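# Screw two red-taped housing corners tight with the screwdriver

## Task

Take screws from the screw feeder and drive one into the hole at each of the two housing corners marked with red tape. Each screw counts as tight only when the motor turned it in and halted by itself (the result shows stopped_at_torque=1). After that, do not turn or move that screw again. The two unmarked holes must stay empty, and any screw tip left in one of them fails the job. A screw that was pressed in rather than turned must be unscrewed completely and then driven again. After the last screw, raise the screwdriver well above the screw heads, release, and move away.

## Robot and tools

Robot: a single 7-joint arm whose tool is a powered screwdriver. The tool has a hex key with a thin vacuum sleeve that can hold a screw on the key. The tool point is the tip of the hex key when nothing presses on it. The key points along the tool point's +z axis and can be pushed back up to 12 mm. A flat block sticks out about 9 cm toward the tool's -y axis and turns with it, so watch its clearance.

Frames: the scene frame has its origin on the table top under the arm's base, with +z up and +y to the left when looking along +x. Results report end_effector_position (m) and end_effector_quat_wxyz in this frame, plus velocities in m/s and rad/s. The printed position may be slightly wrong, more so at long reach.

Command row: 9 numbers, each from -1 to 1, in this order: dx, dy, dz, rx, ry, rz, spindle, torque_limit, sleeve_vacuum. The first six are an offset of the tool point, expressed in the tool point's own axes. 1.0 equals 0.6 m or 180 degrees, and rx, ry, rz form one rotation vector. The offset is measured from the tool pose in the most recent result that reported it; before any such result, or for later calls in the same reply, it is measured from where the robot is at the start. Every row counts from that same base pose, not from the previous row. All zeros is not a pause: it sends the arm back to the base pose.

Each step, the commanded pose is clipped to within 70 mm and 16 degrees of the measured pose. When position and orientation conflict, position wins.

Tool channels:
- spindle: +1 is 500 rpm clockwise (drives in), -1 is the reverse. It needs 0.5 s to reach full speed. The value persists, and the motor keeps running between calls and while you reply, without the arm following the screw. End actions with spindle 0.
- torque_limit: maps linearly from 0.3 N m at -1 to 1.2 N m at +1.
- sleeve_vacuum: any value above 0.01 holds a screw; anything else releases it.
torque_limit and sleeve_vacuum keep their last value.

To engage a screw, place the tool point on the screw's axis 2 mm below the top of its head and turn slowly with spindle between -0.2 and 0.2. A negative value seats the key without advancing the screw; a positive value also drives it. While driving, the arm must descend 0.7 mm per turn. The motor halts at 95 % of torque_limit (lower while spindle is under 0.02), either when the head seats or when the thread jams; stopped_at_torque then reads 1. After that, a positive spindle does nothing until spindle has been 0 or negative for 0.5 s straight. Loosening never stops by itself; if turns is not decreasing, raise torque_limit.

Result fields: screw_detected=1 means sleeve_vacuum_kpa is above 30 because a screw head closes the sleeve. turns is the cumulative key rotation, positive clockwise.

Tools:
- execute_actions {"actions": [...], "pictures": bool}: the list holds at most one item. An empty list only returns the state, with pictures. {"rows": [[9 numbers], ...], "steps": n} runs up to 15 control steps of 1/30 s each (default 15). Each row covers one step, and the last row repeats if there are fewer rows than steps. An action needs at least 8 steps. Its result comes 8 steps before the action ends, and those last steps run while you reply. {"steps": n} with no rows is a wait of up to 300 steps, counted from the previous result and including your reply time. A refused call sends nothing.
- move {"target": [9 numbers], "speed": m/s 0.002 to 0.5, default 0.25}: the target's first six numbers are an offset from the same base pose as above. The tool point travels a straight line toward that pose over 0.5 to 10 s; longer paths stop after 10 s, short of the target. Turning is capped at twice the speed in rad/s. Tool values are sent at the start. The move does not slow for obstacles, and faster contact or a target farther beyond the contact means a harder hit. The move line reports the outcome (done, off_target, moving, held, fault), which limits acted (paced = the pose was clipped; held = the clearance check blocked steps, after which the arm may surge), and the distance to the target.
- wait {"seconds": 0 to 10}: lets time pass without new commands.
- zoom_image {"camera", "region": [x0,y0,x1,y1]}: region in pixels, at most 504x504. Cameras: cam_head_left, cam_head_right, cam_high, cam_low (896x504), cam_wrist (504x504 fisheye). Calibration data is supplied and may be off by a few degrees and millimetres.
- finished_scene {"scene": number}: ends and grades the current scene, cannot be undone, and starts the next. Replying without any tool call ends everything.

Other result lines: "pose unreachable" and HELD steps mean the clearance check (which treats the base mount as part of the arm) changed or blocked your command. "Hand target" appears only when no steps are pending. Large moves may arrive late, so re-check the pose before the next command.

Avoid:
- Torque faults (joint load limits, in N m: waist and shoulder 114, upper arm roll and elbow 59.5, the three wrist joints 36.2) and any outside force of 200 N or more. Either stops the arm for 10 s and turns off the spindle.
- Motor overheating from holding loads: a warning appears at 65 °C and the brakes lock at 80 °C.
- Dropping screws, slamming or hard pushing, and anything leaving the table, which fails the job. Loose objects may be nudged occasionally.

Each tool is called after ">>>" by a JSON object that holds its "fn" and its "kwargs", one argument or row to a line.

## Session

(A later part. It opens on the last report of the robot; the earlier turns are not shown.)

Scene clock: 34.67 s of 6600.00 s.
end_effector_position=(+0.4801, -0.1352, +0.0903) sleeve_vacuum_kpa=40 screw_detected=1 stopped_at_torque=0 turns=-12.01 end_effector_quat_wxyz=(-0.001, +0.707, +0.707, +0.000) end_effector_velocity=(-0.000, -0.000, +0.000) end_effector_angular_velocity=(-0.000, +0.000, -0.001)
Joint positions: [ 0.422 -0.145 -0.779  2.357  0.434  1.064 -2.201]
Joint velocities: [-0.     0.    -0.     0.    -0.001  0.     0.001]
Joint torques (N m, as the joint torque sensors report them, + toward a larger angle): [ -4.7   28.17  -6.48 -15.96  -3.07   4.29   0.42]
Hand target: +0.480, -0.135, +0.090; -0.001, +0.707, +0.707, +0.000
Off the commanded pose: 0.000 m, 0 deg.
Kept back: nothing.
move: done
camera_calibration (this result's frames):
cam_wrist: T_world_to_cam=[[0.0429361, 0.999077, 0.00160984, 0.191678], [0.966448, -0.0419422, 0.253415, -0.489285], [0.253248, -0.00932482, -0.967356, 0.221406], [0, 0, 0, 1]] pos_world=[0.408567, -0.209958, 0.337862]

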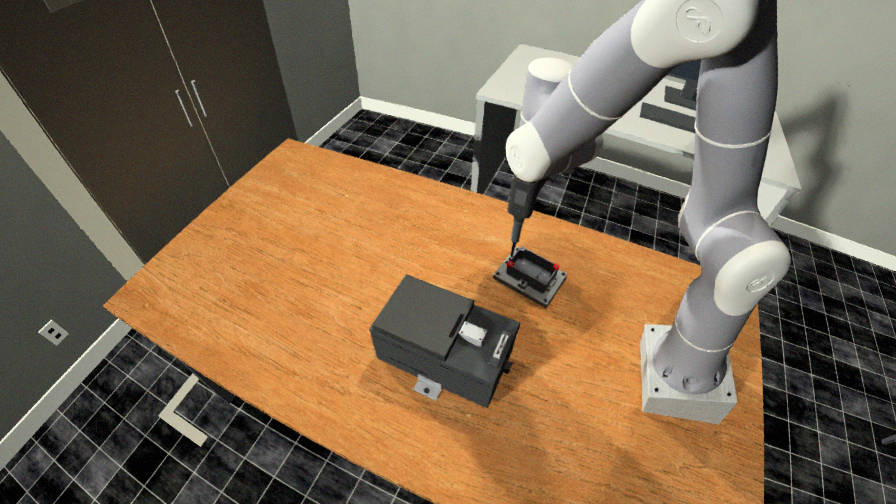

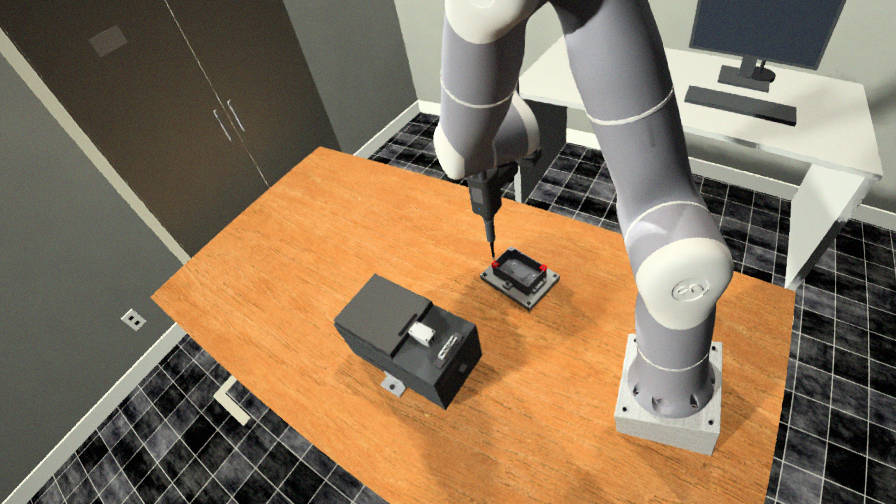

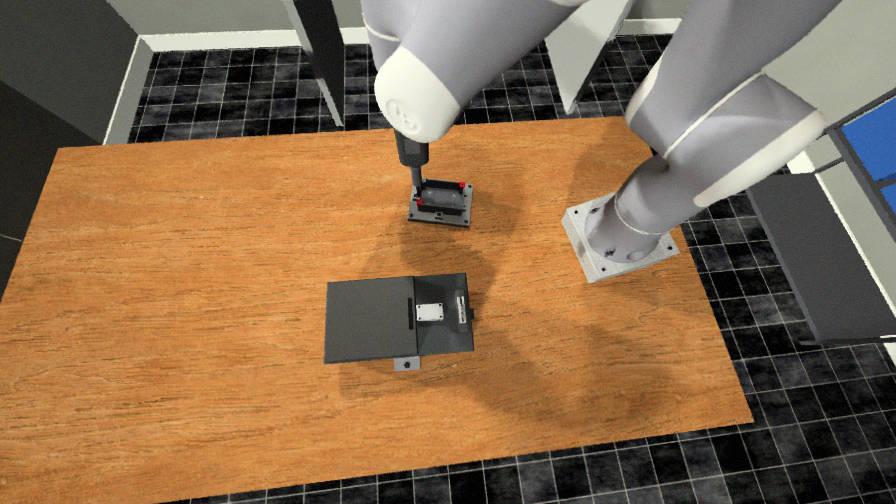

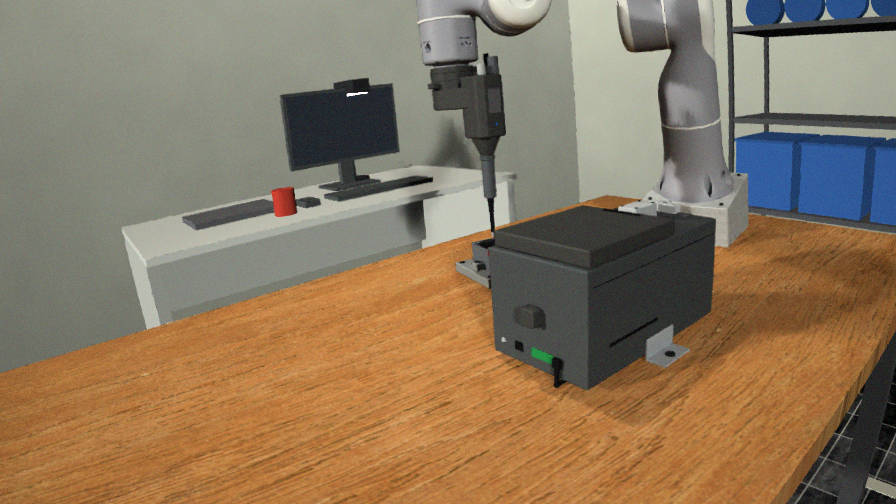

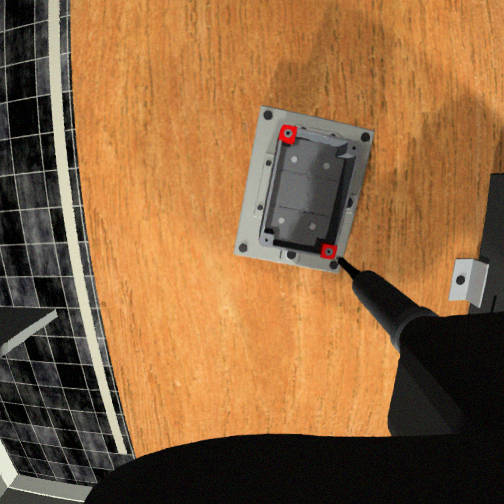

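>>> {"fn": "move", "kwargs": {
  "target": [-0.0042,0,0.02,0,0,0,0,0,1],
  "speed": 0.04
}}

>>> {"fn": "zoom_image", "kwargs": {
  "camera": "cam_wrist",
  "region": [310, 230, 370, 290]
}}

>>> {"fn": "zoom_image", "kwargs": {
  "camera": "cam_head_left",
  "region": [490, 235, 530, 275]
}}

>>> {"fn": "zoom_image", "kwargs": {
  "camera": "cam_head_right",
  "region": [475, 235, 515, 275]
}}

>>> {"fn": "zoom_image", "kwargs": {
  "camera": "cam_high",
  "region": [400, 175, 440, 215]
}}

Scene clock: 35.80 s of 6600.00 s.
end_effector_position=(+0.4800, -0.1378, +0.0783) sleeve_vacuum_kpa=40 screw_detected=1 stopped_at_torque=0 turns=-12.01 end_effector_quat_wxyz=(-0.001, +0.707, +0.707, +0.000) end_effector_velocity=(+0.000, +0.000, +0.000) end_effector_angular_velocity=(+0.000, -0.001, +0.000)
Joint positions: [ 0.397 -0.203 -0.755  2.328  0.515  1.066 -2.263]
Joint velocities: [-0.     0.     0.    -0.     0.001 -0.    -0.001]
Joint torques (N m, as the joint torque sensors report them, + toward a larger angle): [ -6.47  28.71  -5.27 -16.51  -1.33   3.75   0.05]
Hand target: +0.480, -0.138, +0.078; -0.001, +0.707, +0.707, +0.000
Off the commanded pose: 0.000 m, 0 deg.
Kept back: nothing.
move: done
camera_calibration (this result's frames):
cam_wrist: T_world_to_cam=[[0.0429608, 0.999076, 0.00132026, 0.194358], [0.966489, -0.0418942, 0.253268, -0.486251], [0.253089, -0.00960458, -0.967395, 0.209842], [0, 0, 0, 1]] pos_world=[0.408498, -0.212534, 0.325896]

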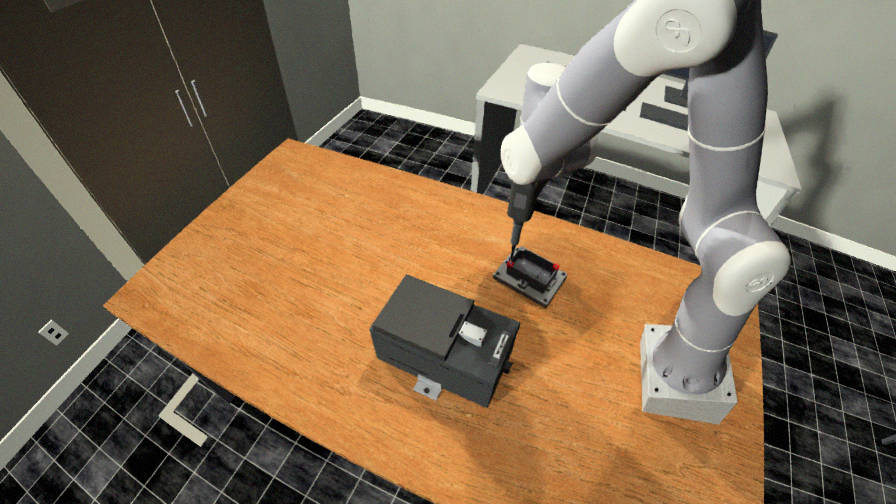

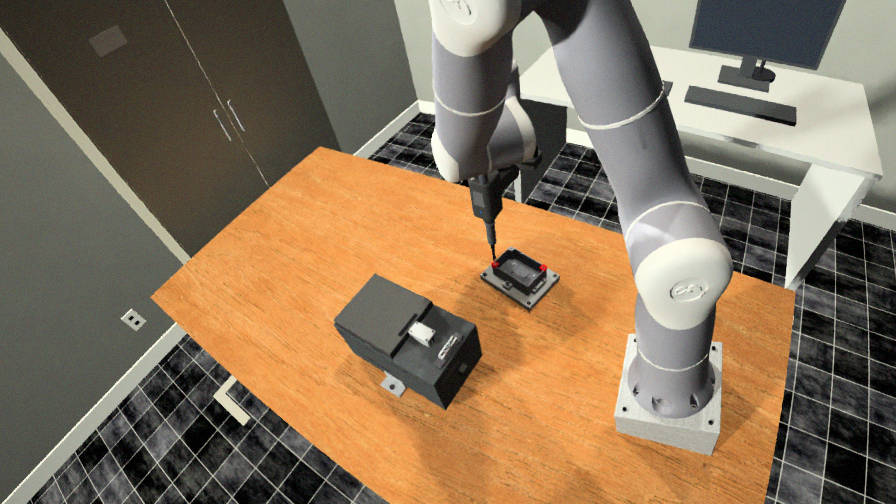

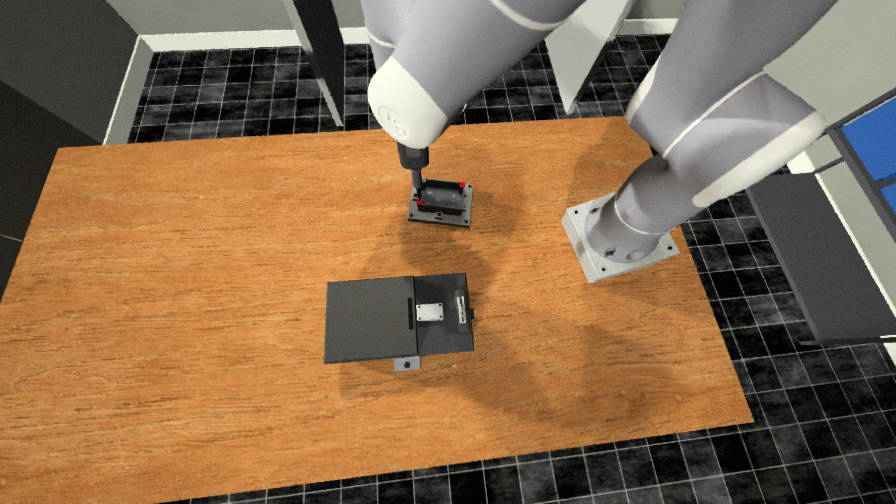

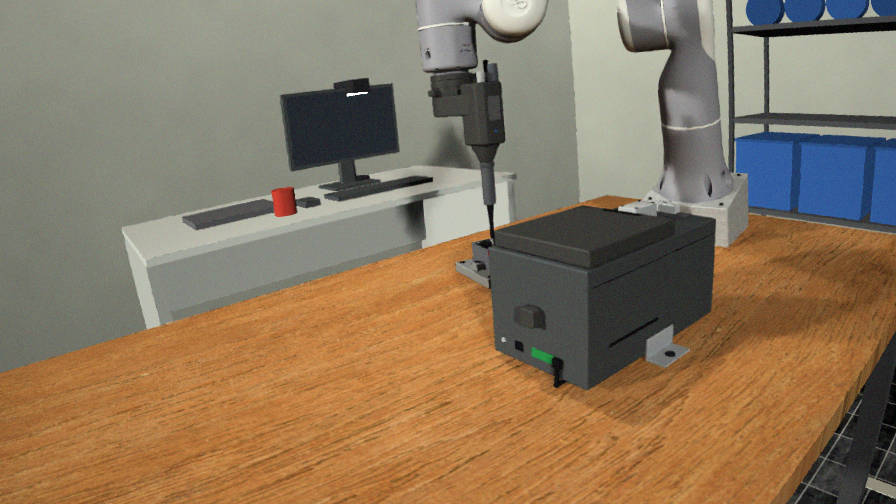

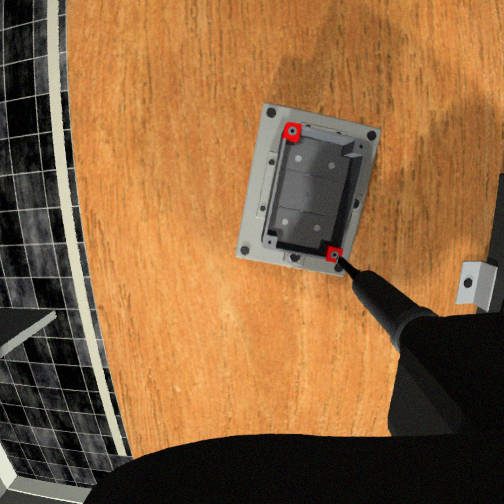

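Region (310, 230, 370, 290) of cam_wrist's 504x504 image, scaled by 8.400, with more detail than that image has.

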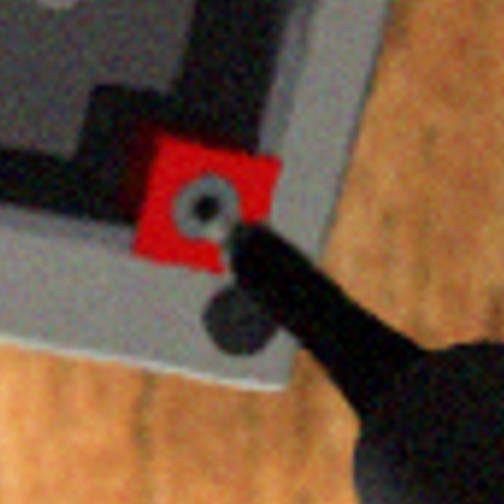

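Region (490, 235, 530, 275) of cam_head_left's 896x504 image, scaled by 12.600, with more detail than that image has.

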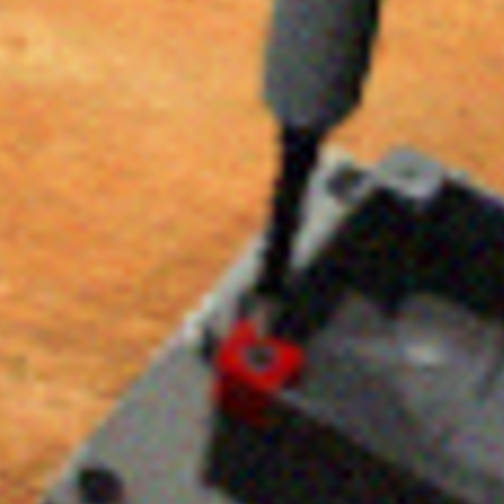

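Region (475, 235, 515, 275) of cam_head_right's 896x504 image, scaled by 12.600, with more detail than that image has.

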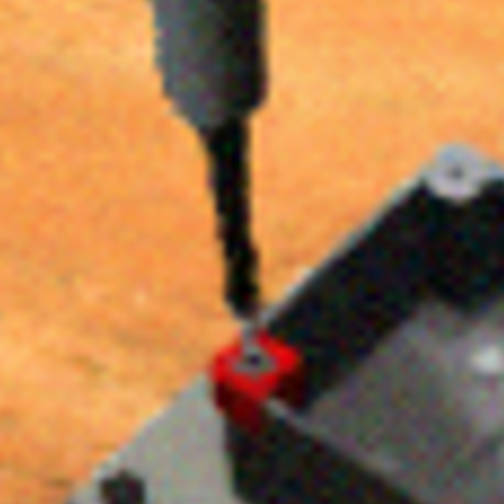

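Region (400, 175, 440, 215) of cam_high's 896x504 image, scaled by 12.600, with more detail than that image has.

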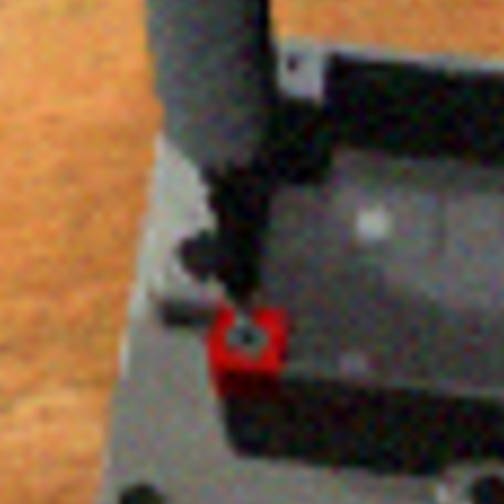

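>>> {"fn": "move", "kwargs": {
  "target": [-0.0007,-0.0007,0.007,0,0,0,0,0,1],
  "speed": 0.02
}}

>>> {"fn": "zoom_image", "kwargs": {
  "camera": "cam_wrist",
  "region": [315, 235, 355, 275]
}}

>>> {"fn": "zoom_image", "kwargs": {
  "camera": "cam_head_left",
  "region": [495, 243, 525, 273]
}}

>>> {"fn": "zoom_image", "kwargs": {
  "camera": "cam_head_right",
  "region": [480, 243, 510, 273]
}}

Scene clock: 37.00 s of 6600.00 s.
end_effector_position=(+0.4795, -0.1383, +0.0741) sleeve_vacuum_kpa=40 screw_detected=1 stopped_at_torque=0 turns=-12.01 end_effector_quat_wxyz=(-0.001, +0.707, +0.707, +0.000) end_effector_velocity=(+0.000, +0.000, -0.000) end_effector_angular_velocity=(+0.000, -0.000, +0.001)
Joint positions: [ 0.388 -0.221 -0.746  2.321  0.539  1.068 -2.282]
Joint velocities: [ 0.    -0.     0.    -0.     0.001 -0.    -0.001]
Joint torques (N m, as the joint torque sensors report them, + toward a larger angle): [ -6.12  29.47  -5.84 -16.01  -1.62   4.29  -0.27]
Hand target: +0.480, -0.138, +0.074; -0.001, +0.707, +0.707, +0.000
Off the commanded pose: 0.000 m, 0 deg.
Kept back: nothing.
move: done
camera_calibration (this result's frames):
cam_wrist: T_world_to_cam=[[0.0429337, 0.999077, 0.00122291, 0.194887], [0.966574, -0.0418466, 0.252951, -0.48466], [0.252768, -0.00967809, -0.967478, 0.206076], [0, 0, 0, 1]] pos_world=[0.408003, -0.212994, 0.321731]

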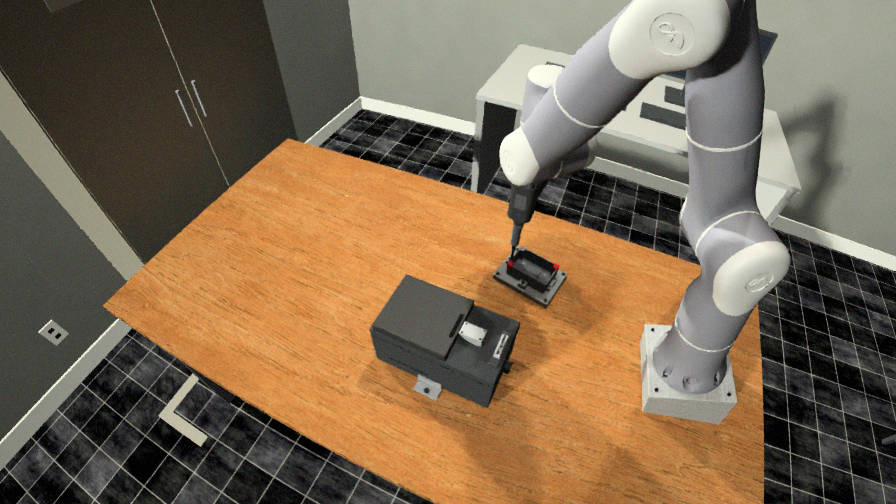

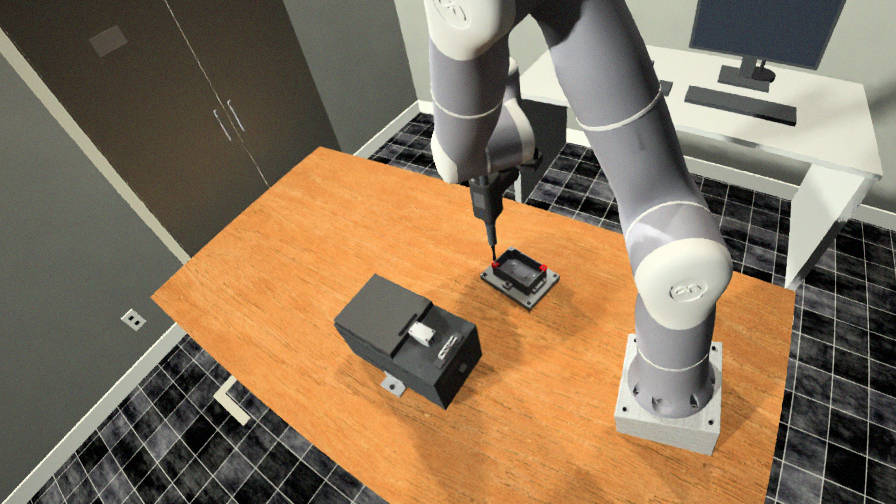

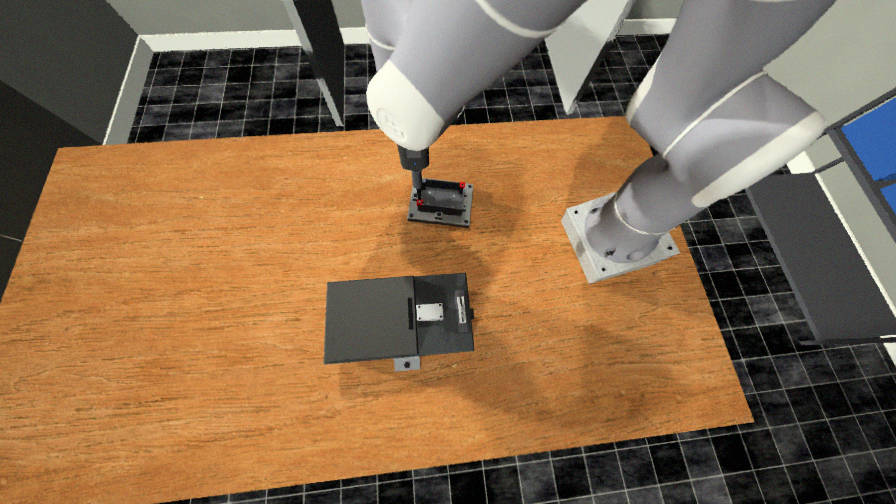

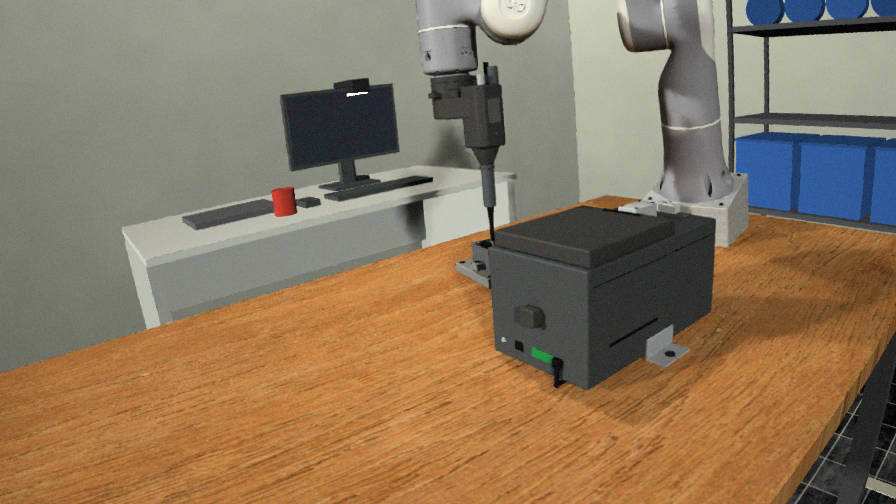

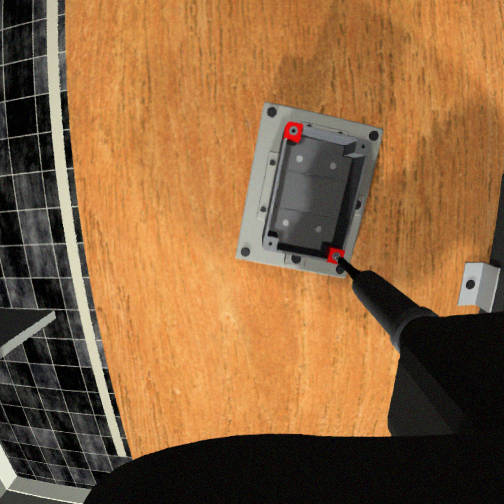

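Region (315, 235, 355, 275) of cam_wrist's 504x504 image, scaled by 12.600, with more detail than that image has.

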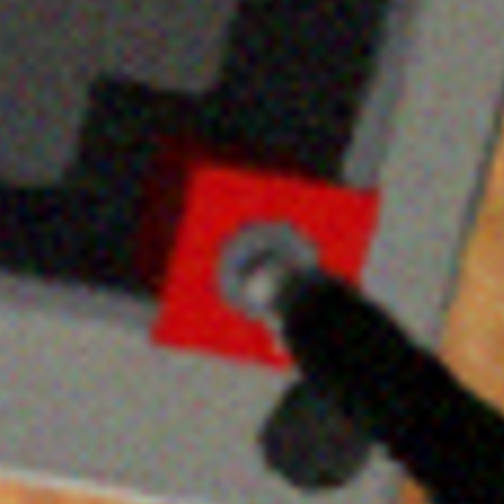

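Region (495, 243, 525, 273) of cam_head_left's 896x504 image, scaled by 16.800, with more detail than that image has.

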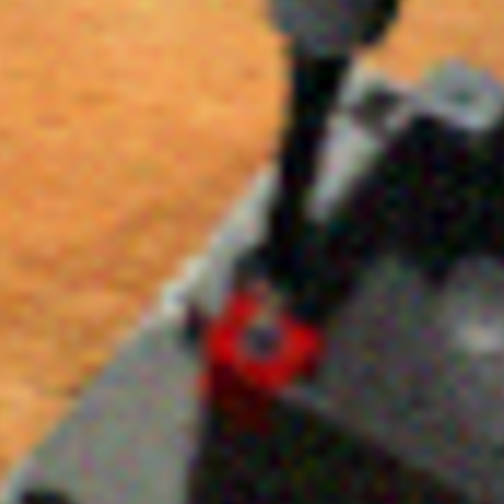

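Region (480, 243, 510, 273) of cam_head_right's 896x504 image, scaled by 16.800, with more detail than that image has.

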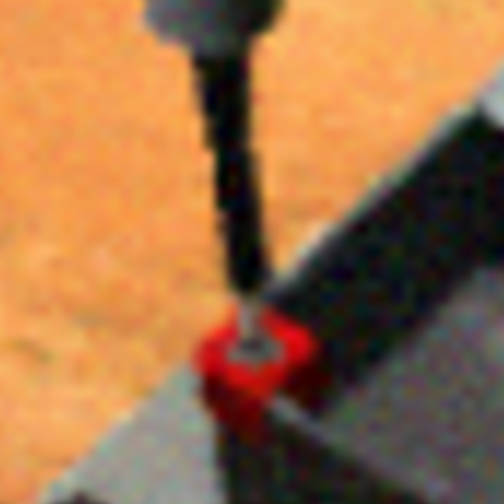

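Drive, 8 mm first.

>>> {"fn": "move", "kwargs": {
  "target": [0,0,0.014,0,0,0,0.35,0,1],
  "speed": 0.0022
}}

>>> {"fn": "execute_actions", "kwargs": {
  "actions": [
    {"rows":[[0,0,0,0,0,0,0,0,1]],"steps":8}
  ]
}}

>>> {"fn": "zoom_image", "kwargs": {
  "camera": "cam_wrist",
  "region": [315, 235, 355, 275]
}}

>>> {"fn": "zoom_image", "kwargs": {
  "camera": "cam_head_right",
  "region": [480, 243, 510, 273]
}}

Scene clock: 41.40 s of 6600.00 s.
end_effector_position=(+0.4795, -0.1382, +0.0658) sleeve_vacuum_kpa=40 screw_detected=1 stopped_at_torque=0 turns=-0.45 end_effector_quat_wxyz=(-0.001, +0.707, +0.707, +0.000) end_effector_velocity=(-0.000, +0.000, -0.000) end_effector_angular_velocity=(+0.000, +0.000, +0.000)
Joint positions: [ 0.373 -0.255 -0.727  2.304  0.585  1.071 -2.314]
Joint velocities: [ 0. -0.  0. -0.  0. -0. -0.]
Joint torques (N m, as the joint torque sensors report them, + toward a larger angle): [ -6.74  28.87  -6.6  -14.83  -1.61   4.29  -0.17]
Hand target: +0.479, -0.138, +0.066; -0.001, +0.707, +0.707, +0.000
Off the commanded pose: 0.000 m, 0 deg.
Kept back: nothing.
move: done
camera_calibration (this result's frames):
cam_wrist: T_world_to_cam=[[0.0427885, 0.999083, 0.00138573, 0.194857], [0.966598, -0.041748, 0.252875, -0.482547], [0.252701, -0.00948072, -0.967498, 0.198083], [0, 0, 0, 1]] pos_world=[0.408036, -0.212945, 0.313399]

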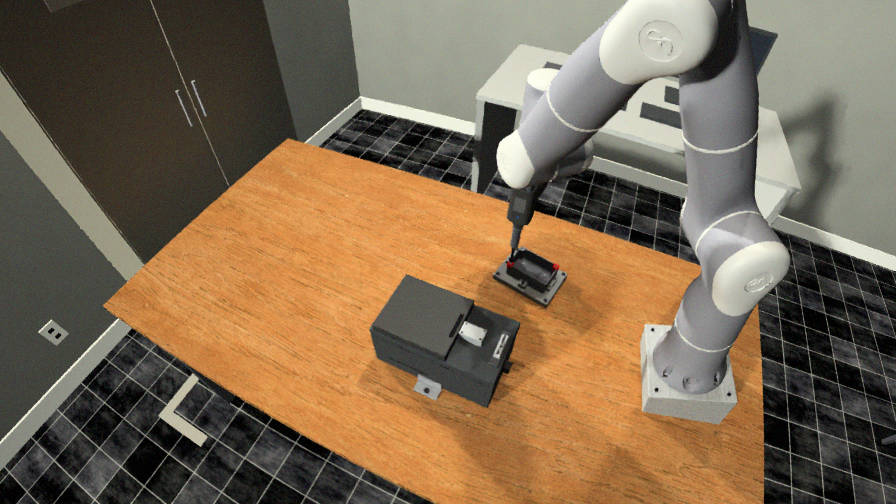

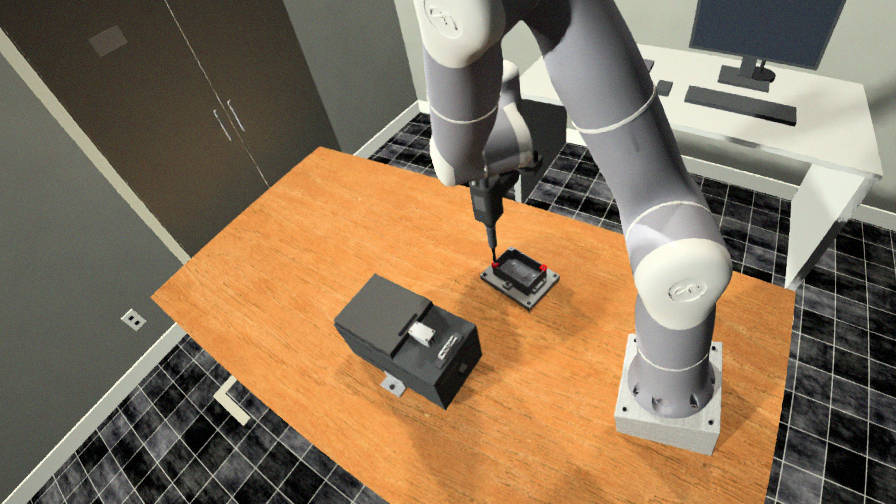

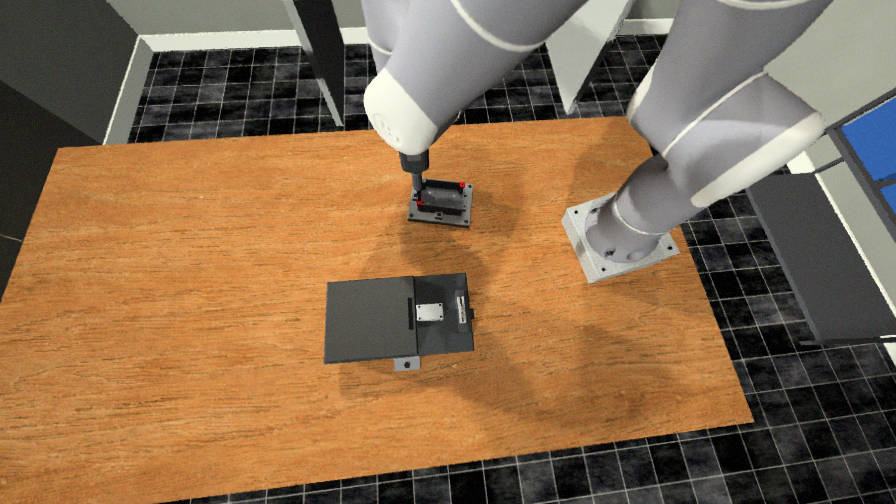

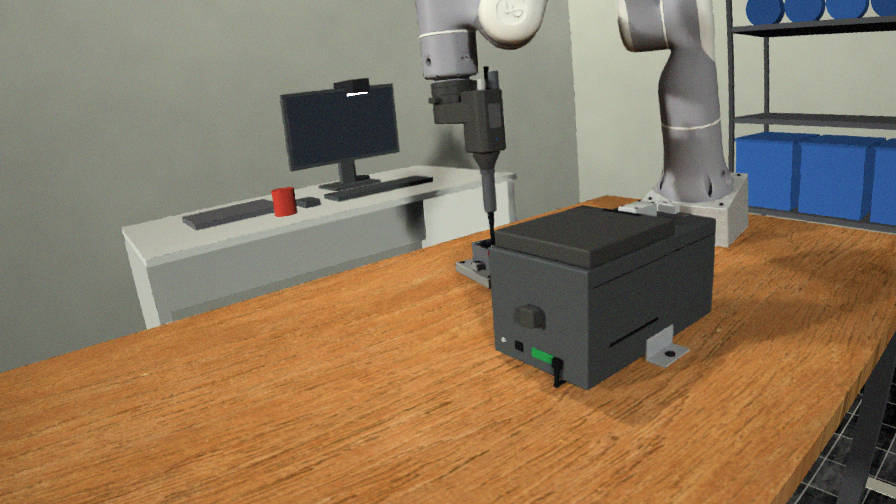

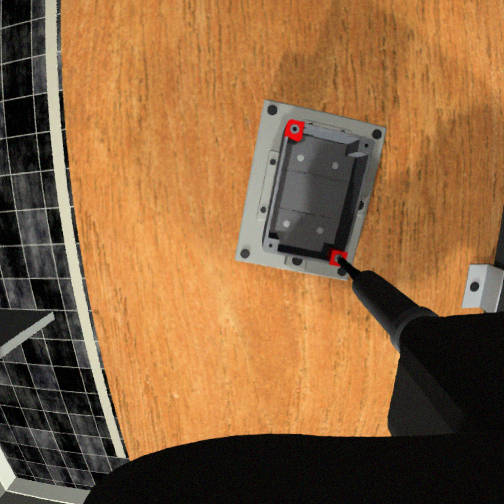

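Scene clock: 41.43 s of 6600.00 s.
end_effector_position=(+0.4795, -0.1382, +0.0658) sleeve_vacuum_kpa=40 screw_detected=1 stopped_at_torque=0 turns=-0.36 end_effector_quat_wxyz=(-0.001, +0.707, +0.707, +0.000) end_effector_velocity=(-0.001, -0.000, -0.000) end_effector_angular_velocity=(-0.000, +0.002, -0.000)
Joint positions: [ 0.373 -0.255 -0.727  2.304  0.585  1.071 -2.314]
Joint velocities: [-0.    -0.002 -0.    -0.     0.    -0.     0.   ]
Joint torques (N m, as the joint torque sensors report them, + toward a larger angle): [ -6.62  28.81  -6.8  -14.69  -1.79   4.43  -0.26]
Kept back: the last 8 steps of this action, its rows measured from the state above.
Steps of this call (step 1: nothing new was sent). Readings (end_effector_position | what the end effector reports):
1: the state above

Region (315, 235, 355, 275) of cam_wrist's 504x504 image, scaled by 12.600, with more detail than that image has.

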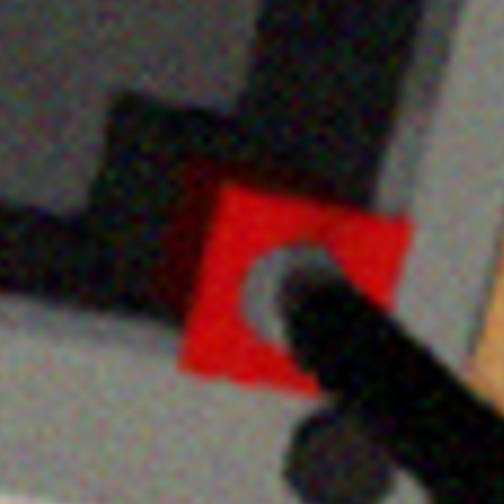

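Region (480, 243, 510, 273) of cam_head_right's 896x504 image, scaled by 16.800, with more detail than that image has.

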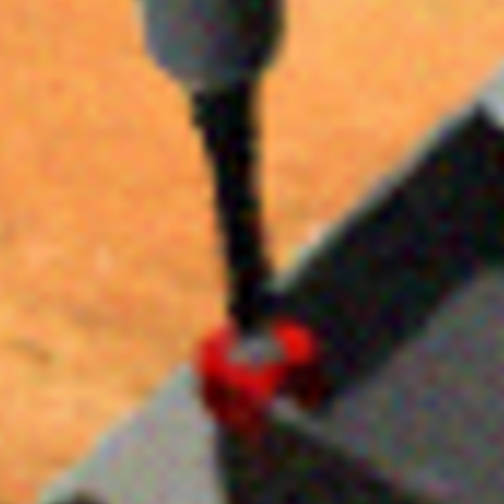

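Going in. Continue.

>>> {"fn": "move", "kwargs": {
  "target": [0,0,0.011,0,0,0,0.35,0,1],
  "speed": 0.0022
}}

>>> {"fn": "execute_actions", "kwargs": {
  "actions": [
    {"rows":[[0,0,0,0,0,0,0,0,1]],"steps":8}
  ]
}}

>>> {"fn": "zoom_image", "kwargs": {
  "camera": "cam_wrist",
  "region": [315, 235, 355, 275]
}}

Scene clock: 45.07 s of 6600.00 s.
end_effector_position=(+0.4794, -0.1381, +0.0593) sleeve_vacuum_kpa=40 screw_detected=1 stopped_at_torque=1 turns=7.47 end_effector_quat_wxyz=(-0.001, +0.707, +0.707, +0.000) end_effector_velocity=(-0.000, -0.000, -0.000) end_effector_angular_velocity=(+0.000, +0.000, -0.000)
Joint positions: [ 0.36  -0.28  -0.712  2.292  0.618  1.074 -2.337]
Joint velocities: [-0. -0.  0. -0.  0. -0. -0.]
Joint torques (N m, as the joint torque sensors report them, + toward a larger angle): [ -6.75  29.54  -6.84 -14.19  -1.59   4.49  -0.26]
Hand target: +0.479, -0.138, +0.059; -0.001, +0.707, +0.707, +0.000
Off your previous action's commanded pose: 0.000 m, 0 deg at its last step (step 8 of this call).
Off the commanded pose: 0.000 m, 0 deg.
Kept back: nothing.
move: done
camera_calibration (this result's frames):
cam_wrist: T_world_to_cam=[[0.0426365, 0.999089, 0.00152891, 0.194853], [0.966632, -0.0416381, 0.252762, -0.480868], [0.252595, -0.00929898, -0.967527, 0.191854], [0, 0, 0, 1]] pos_world=[0.408053, -0.212914, 0.306871]

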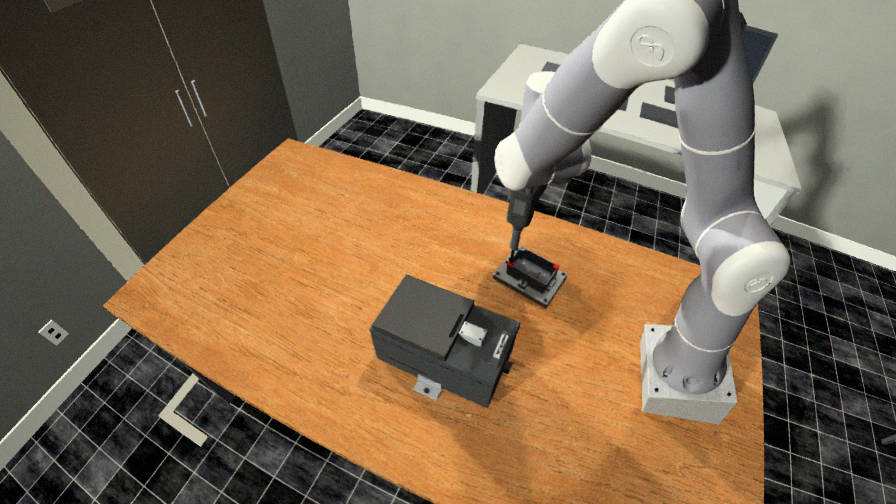

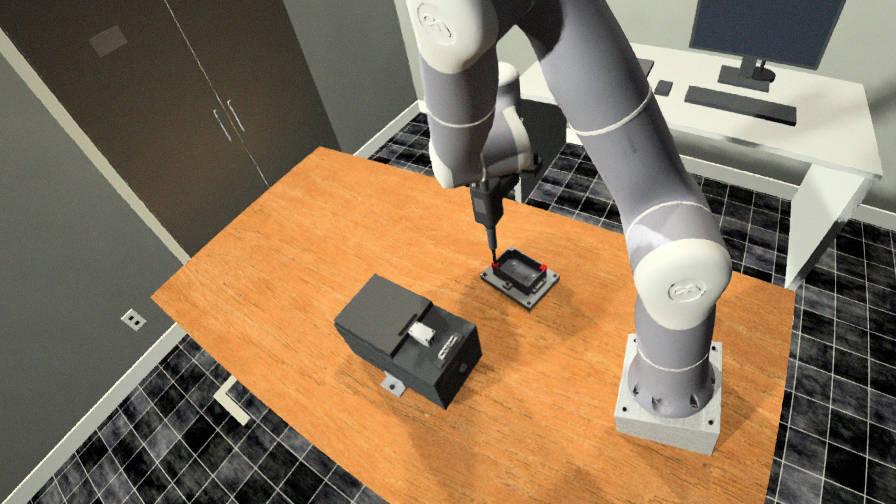

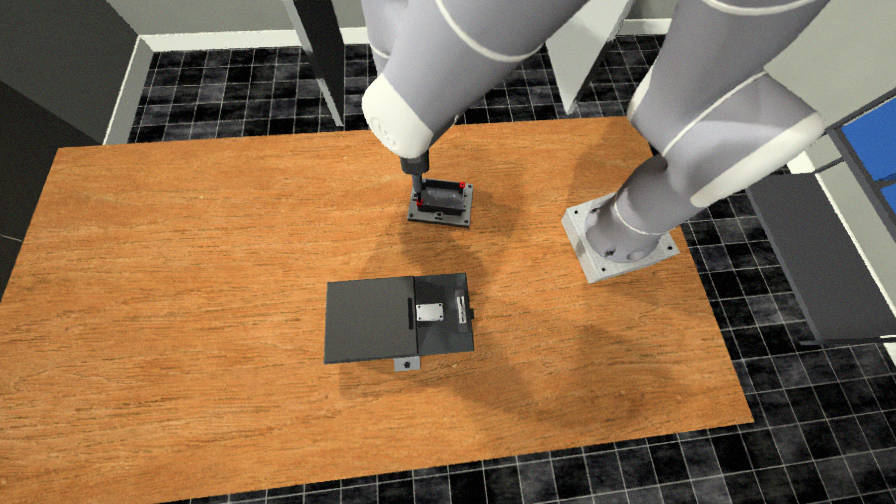

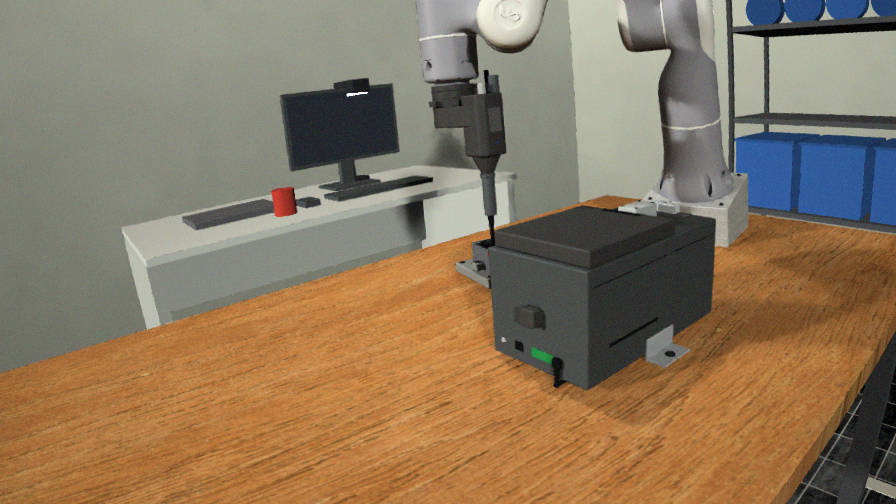

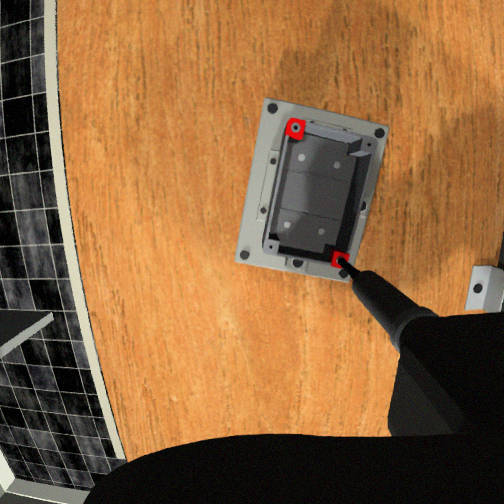

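Scene clock: 45.10 s of 6600.00 s.
end_effector_position=(+0.4794, -0.1381, +0.0593) sleeve_vacuum_kpa=40 screw_detected=1 stopped_at_torque=1 turns=7.47 end_effector_quat_wxyz=(-0.001, +0.707, +0.707, +0.000) end_effector_velocity=(-0.000, +0.000, -0.000) end_effector_angular_velocity=(+0.000, +0.000, +0.001)
Joint positions: [ 0.36  -0.28  -0.712  2.292  0.618  1.074 -2.337]
Joint velocities: [ 0.  0.  0. -0. -0. -0. -0.]
Joint torques (N m, as the joint torque sensors report them, + toward a larger angle): [ -6.63  29.86  -6.68 -14.35  -1.7    4.42  -0.33]
Kept back: the last 8 steps of this action, its rows measured from the state above.
Steps of this call (step 1: nothing new was sent). Readings (end_effector_position | what the end effector reports):
1: the state above

Region (315, 235, 355, 275) of cam_wrist's 504x504 image, scaled by 12.600, with more detail than that image has.

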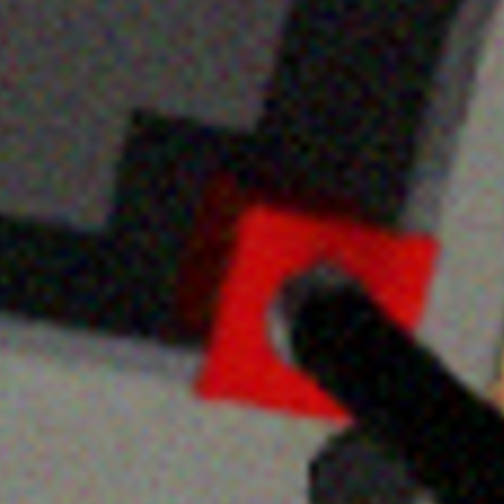

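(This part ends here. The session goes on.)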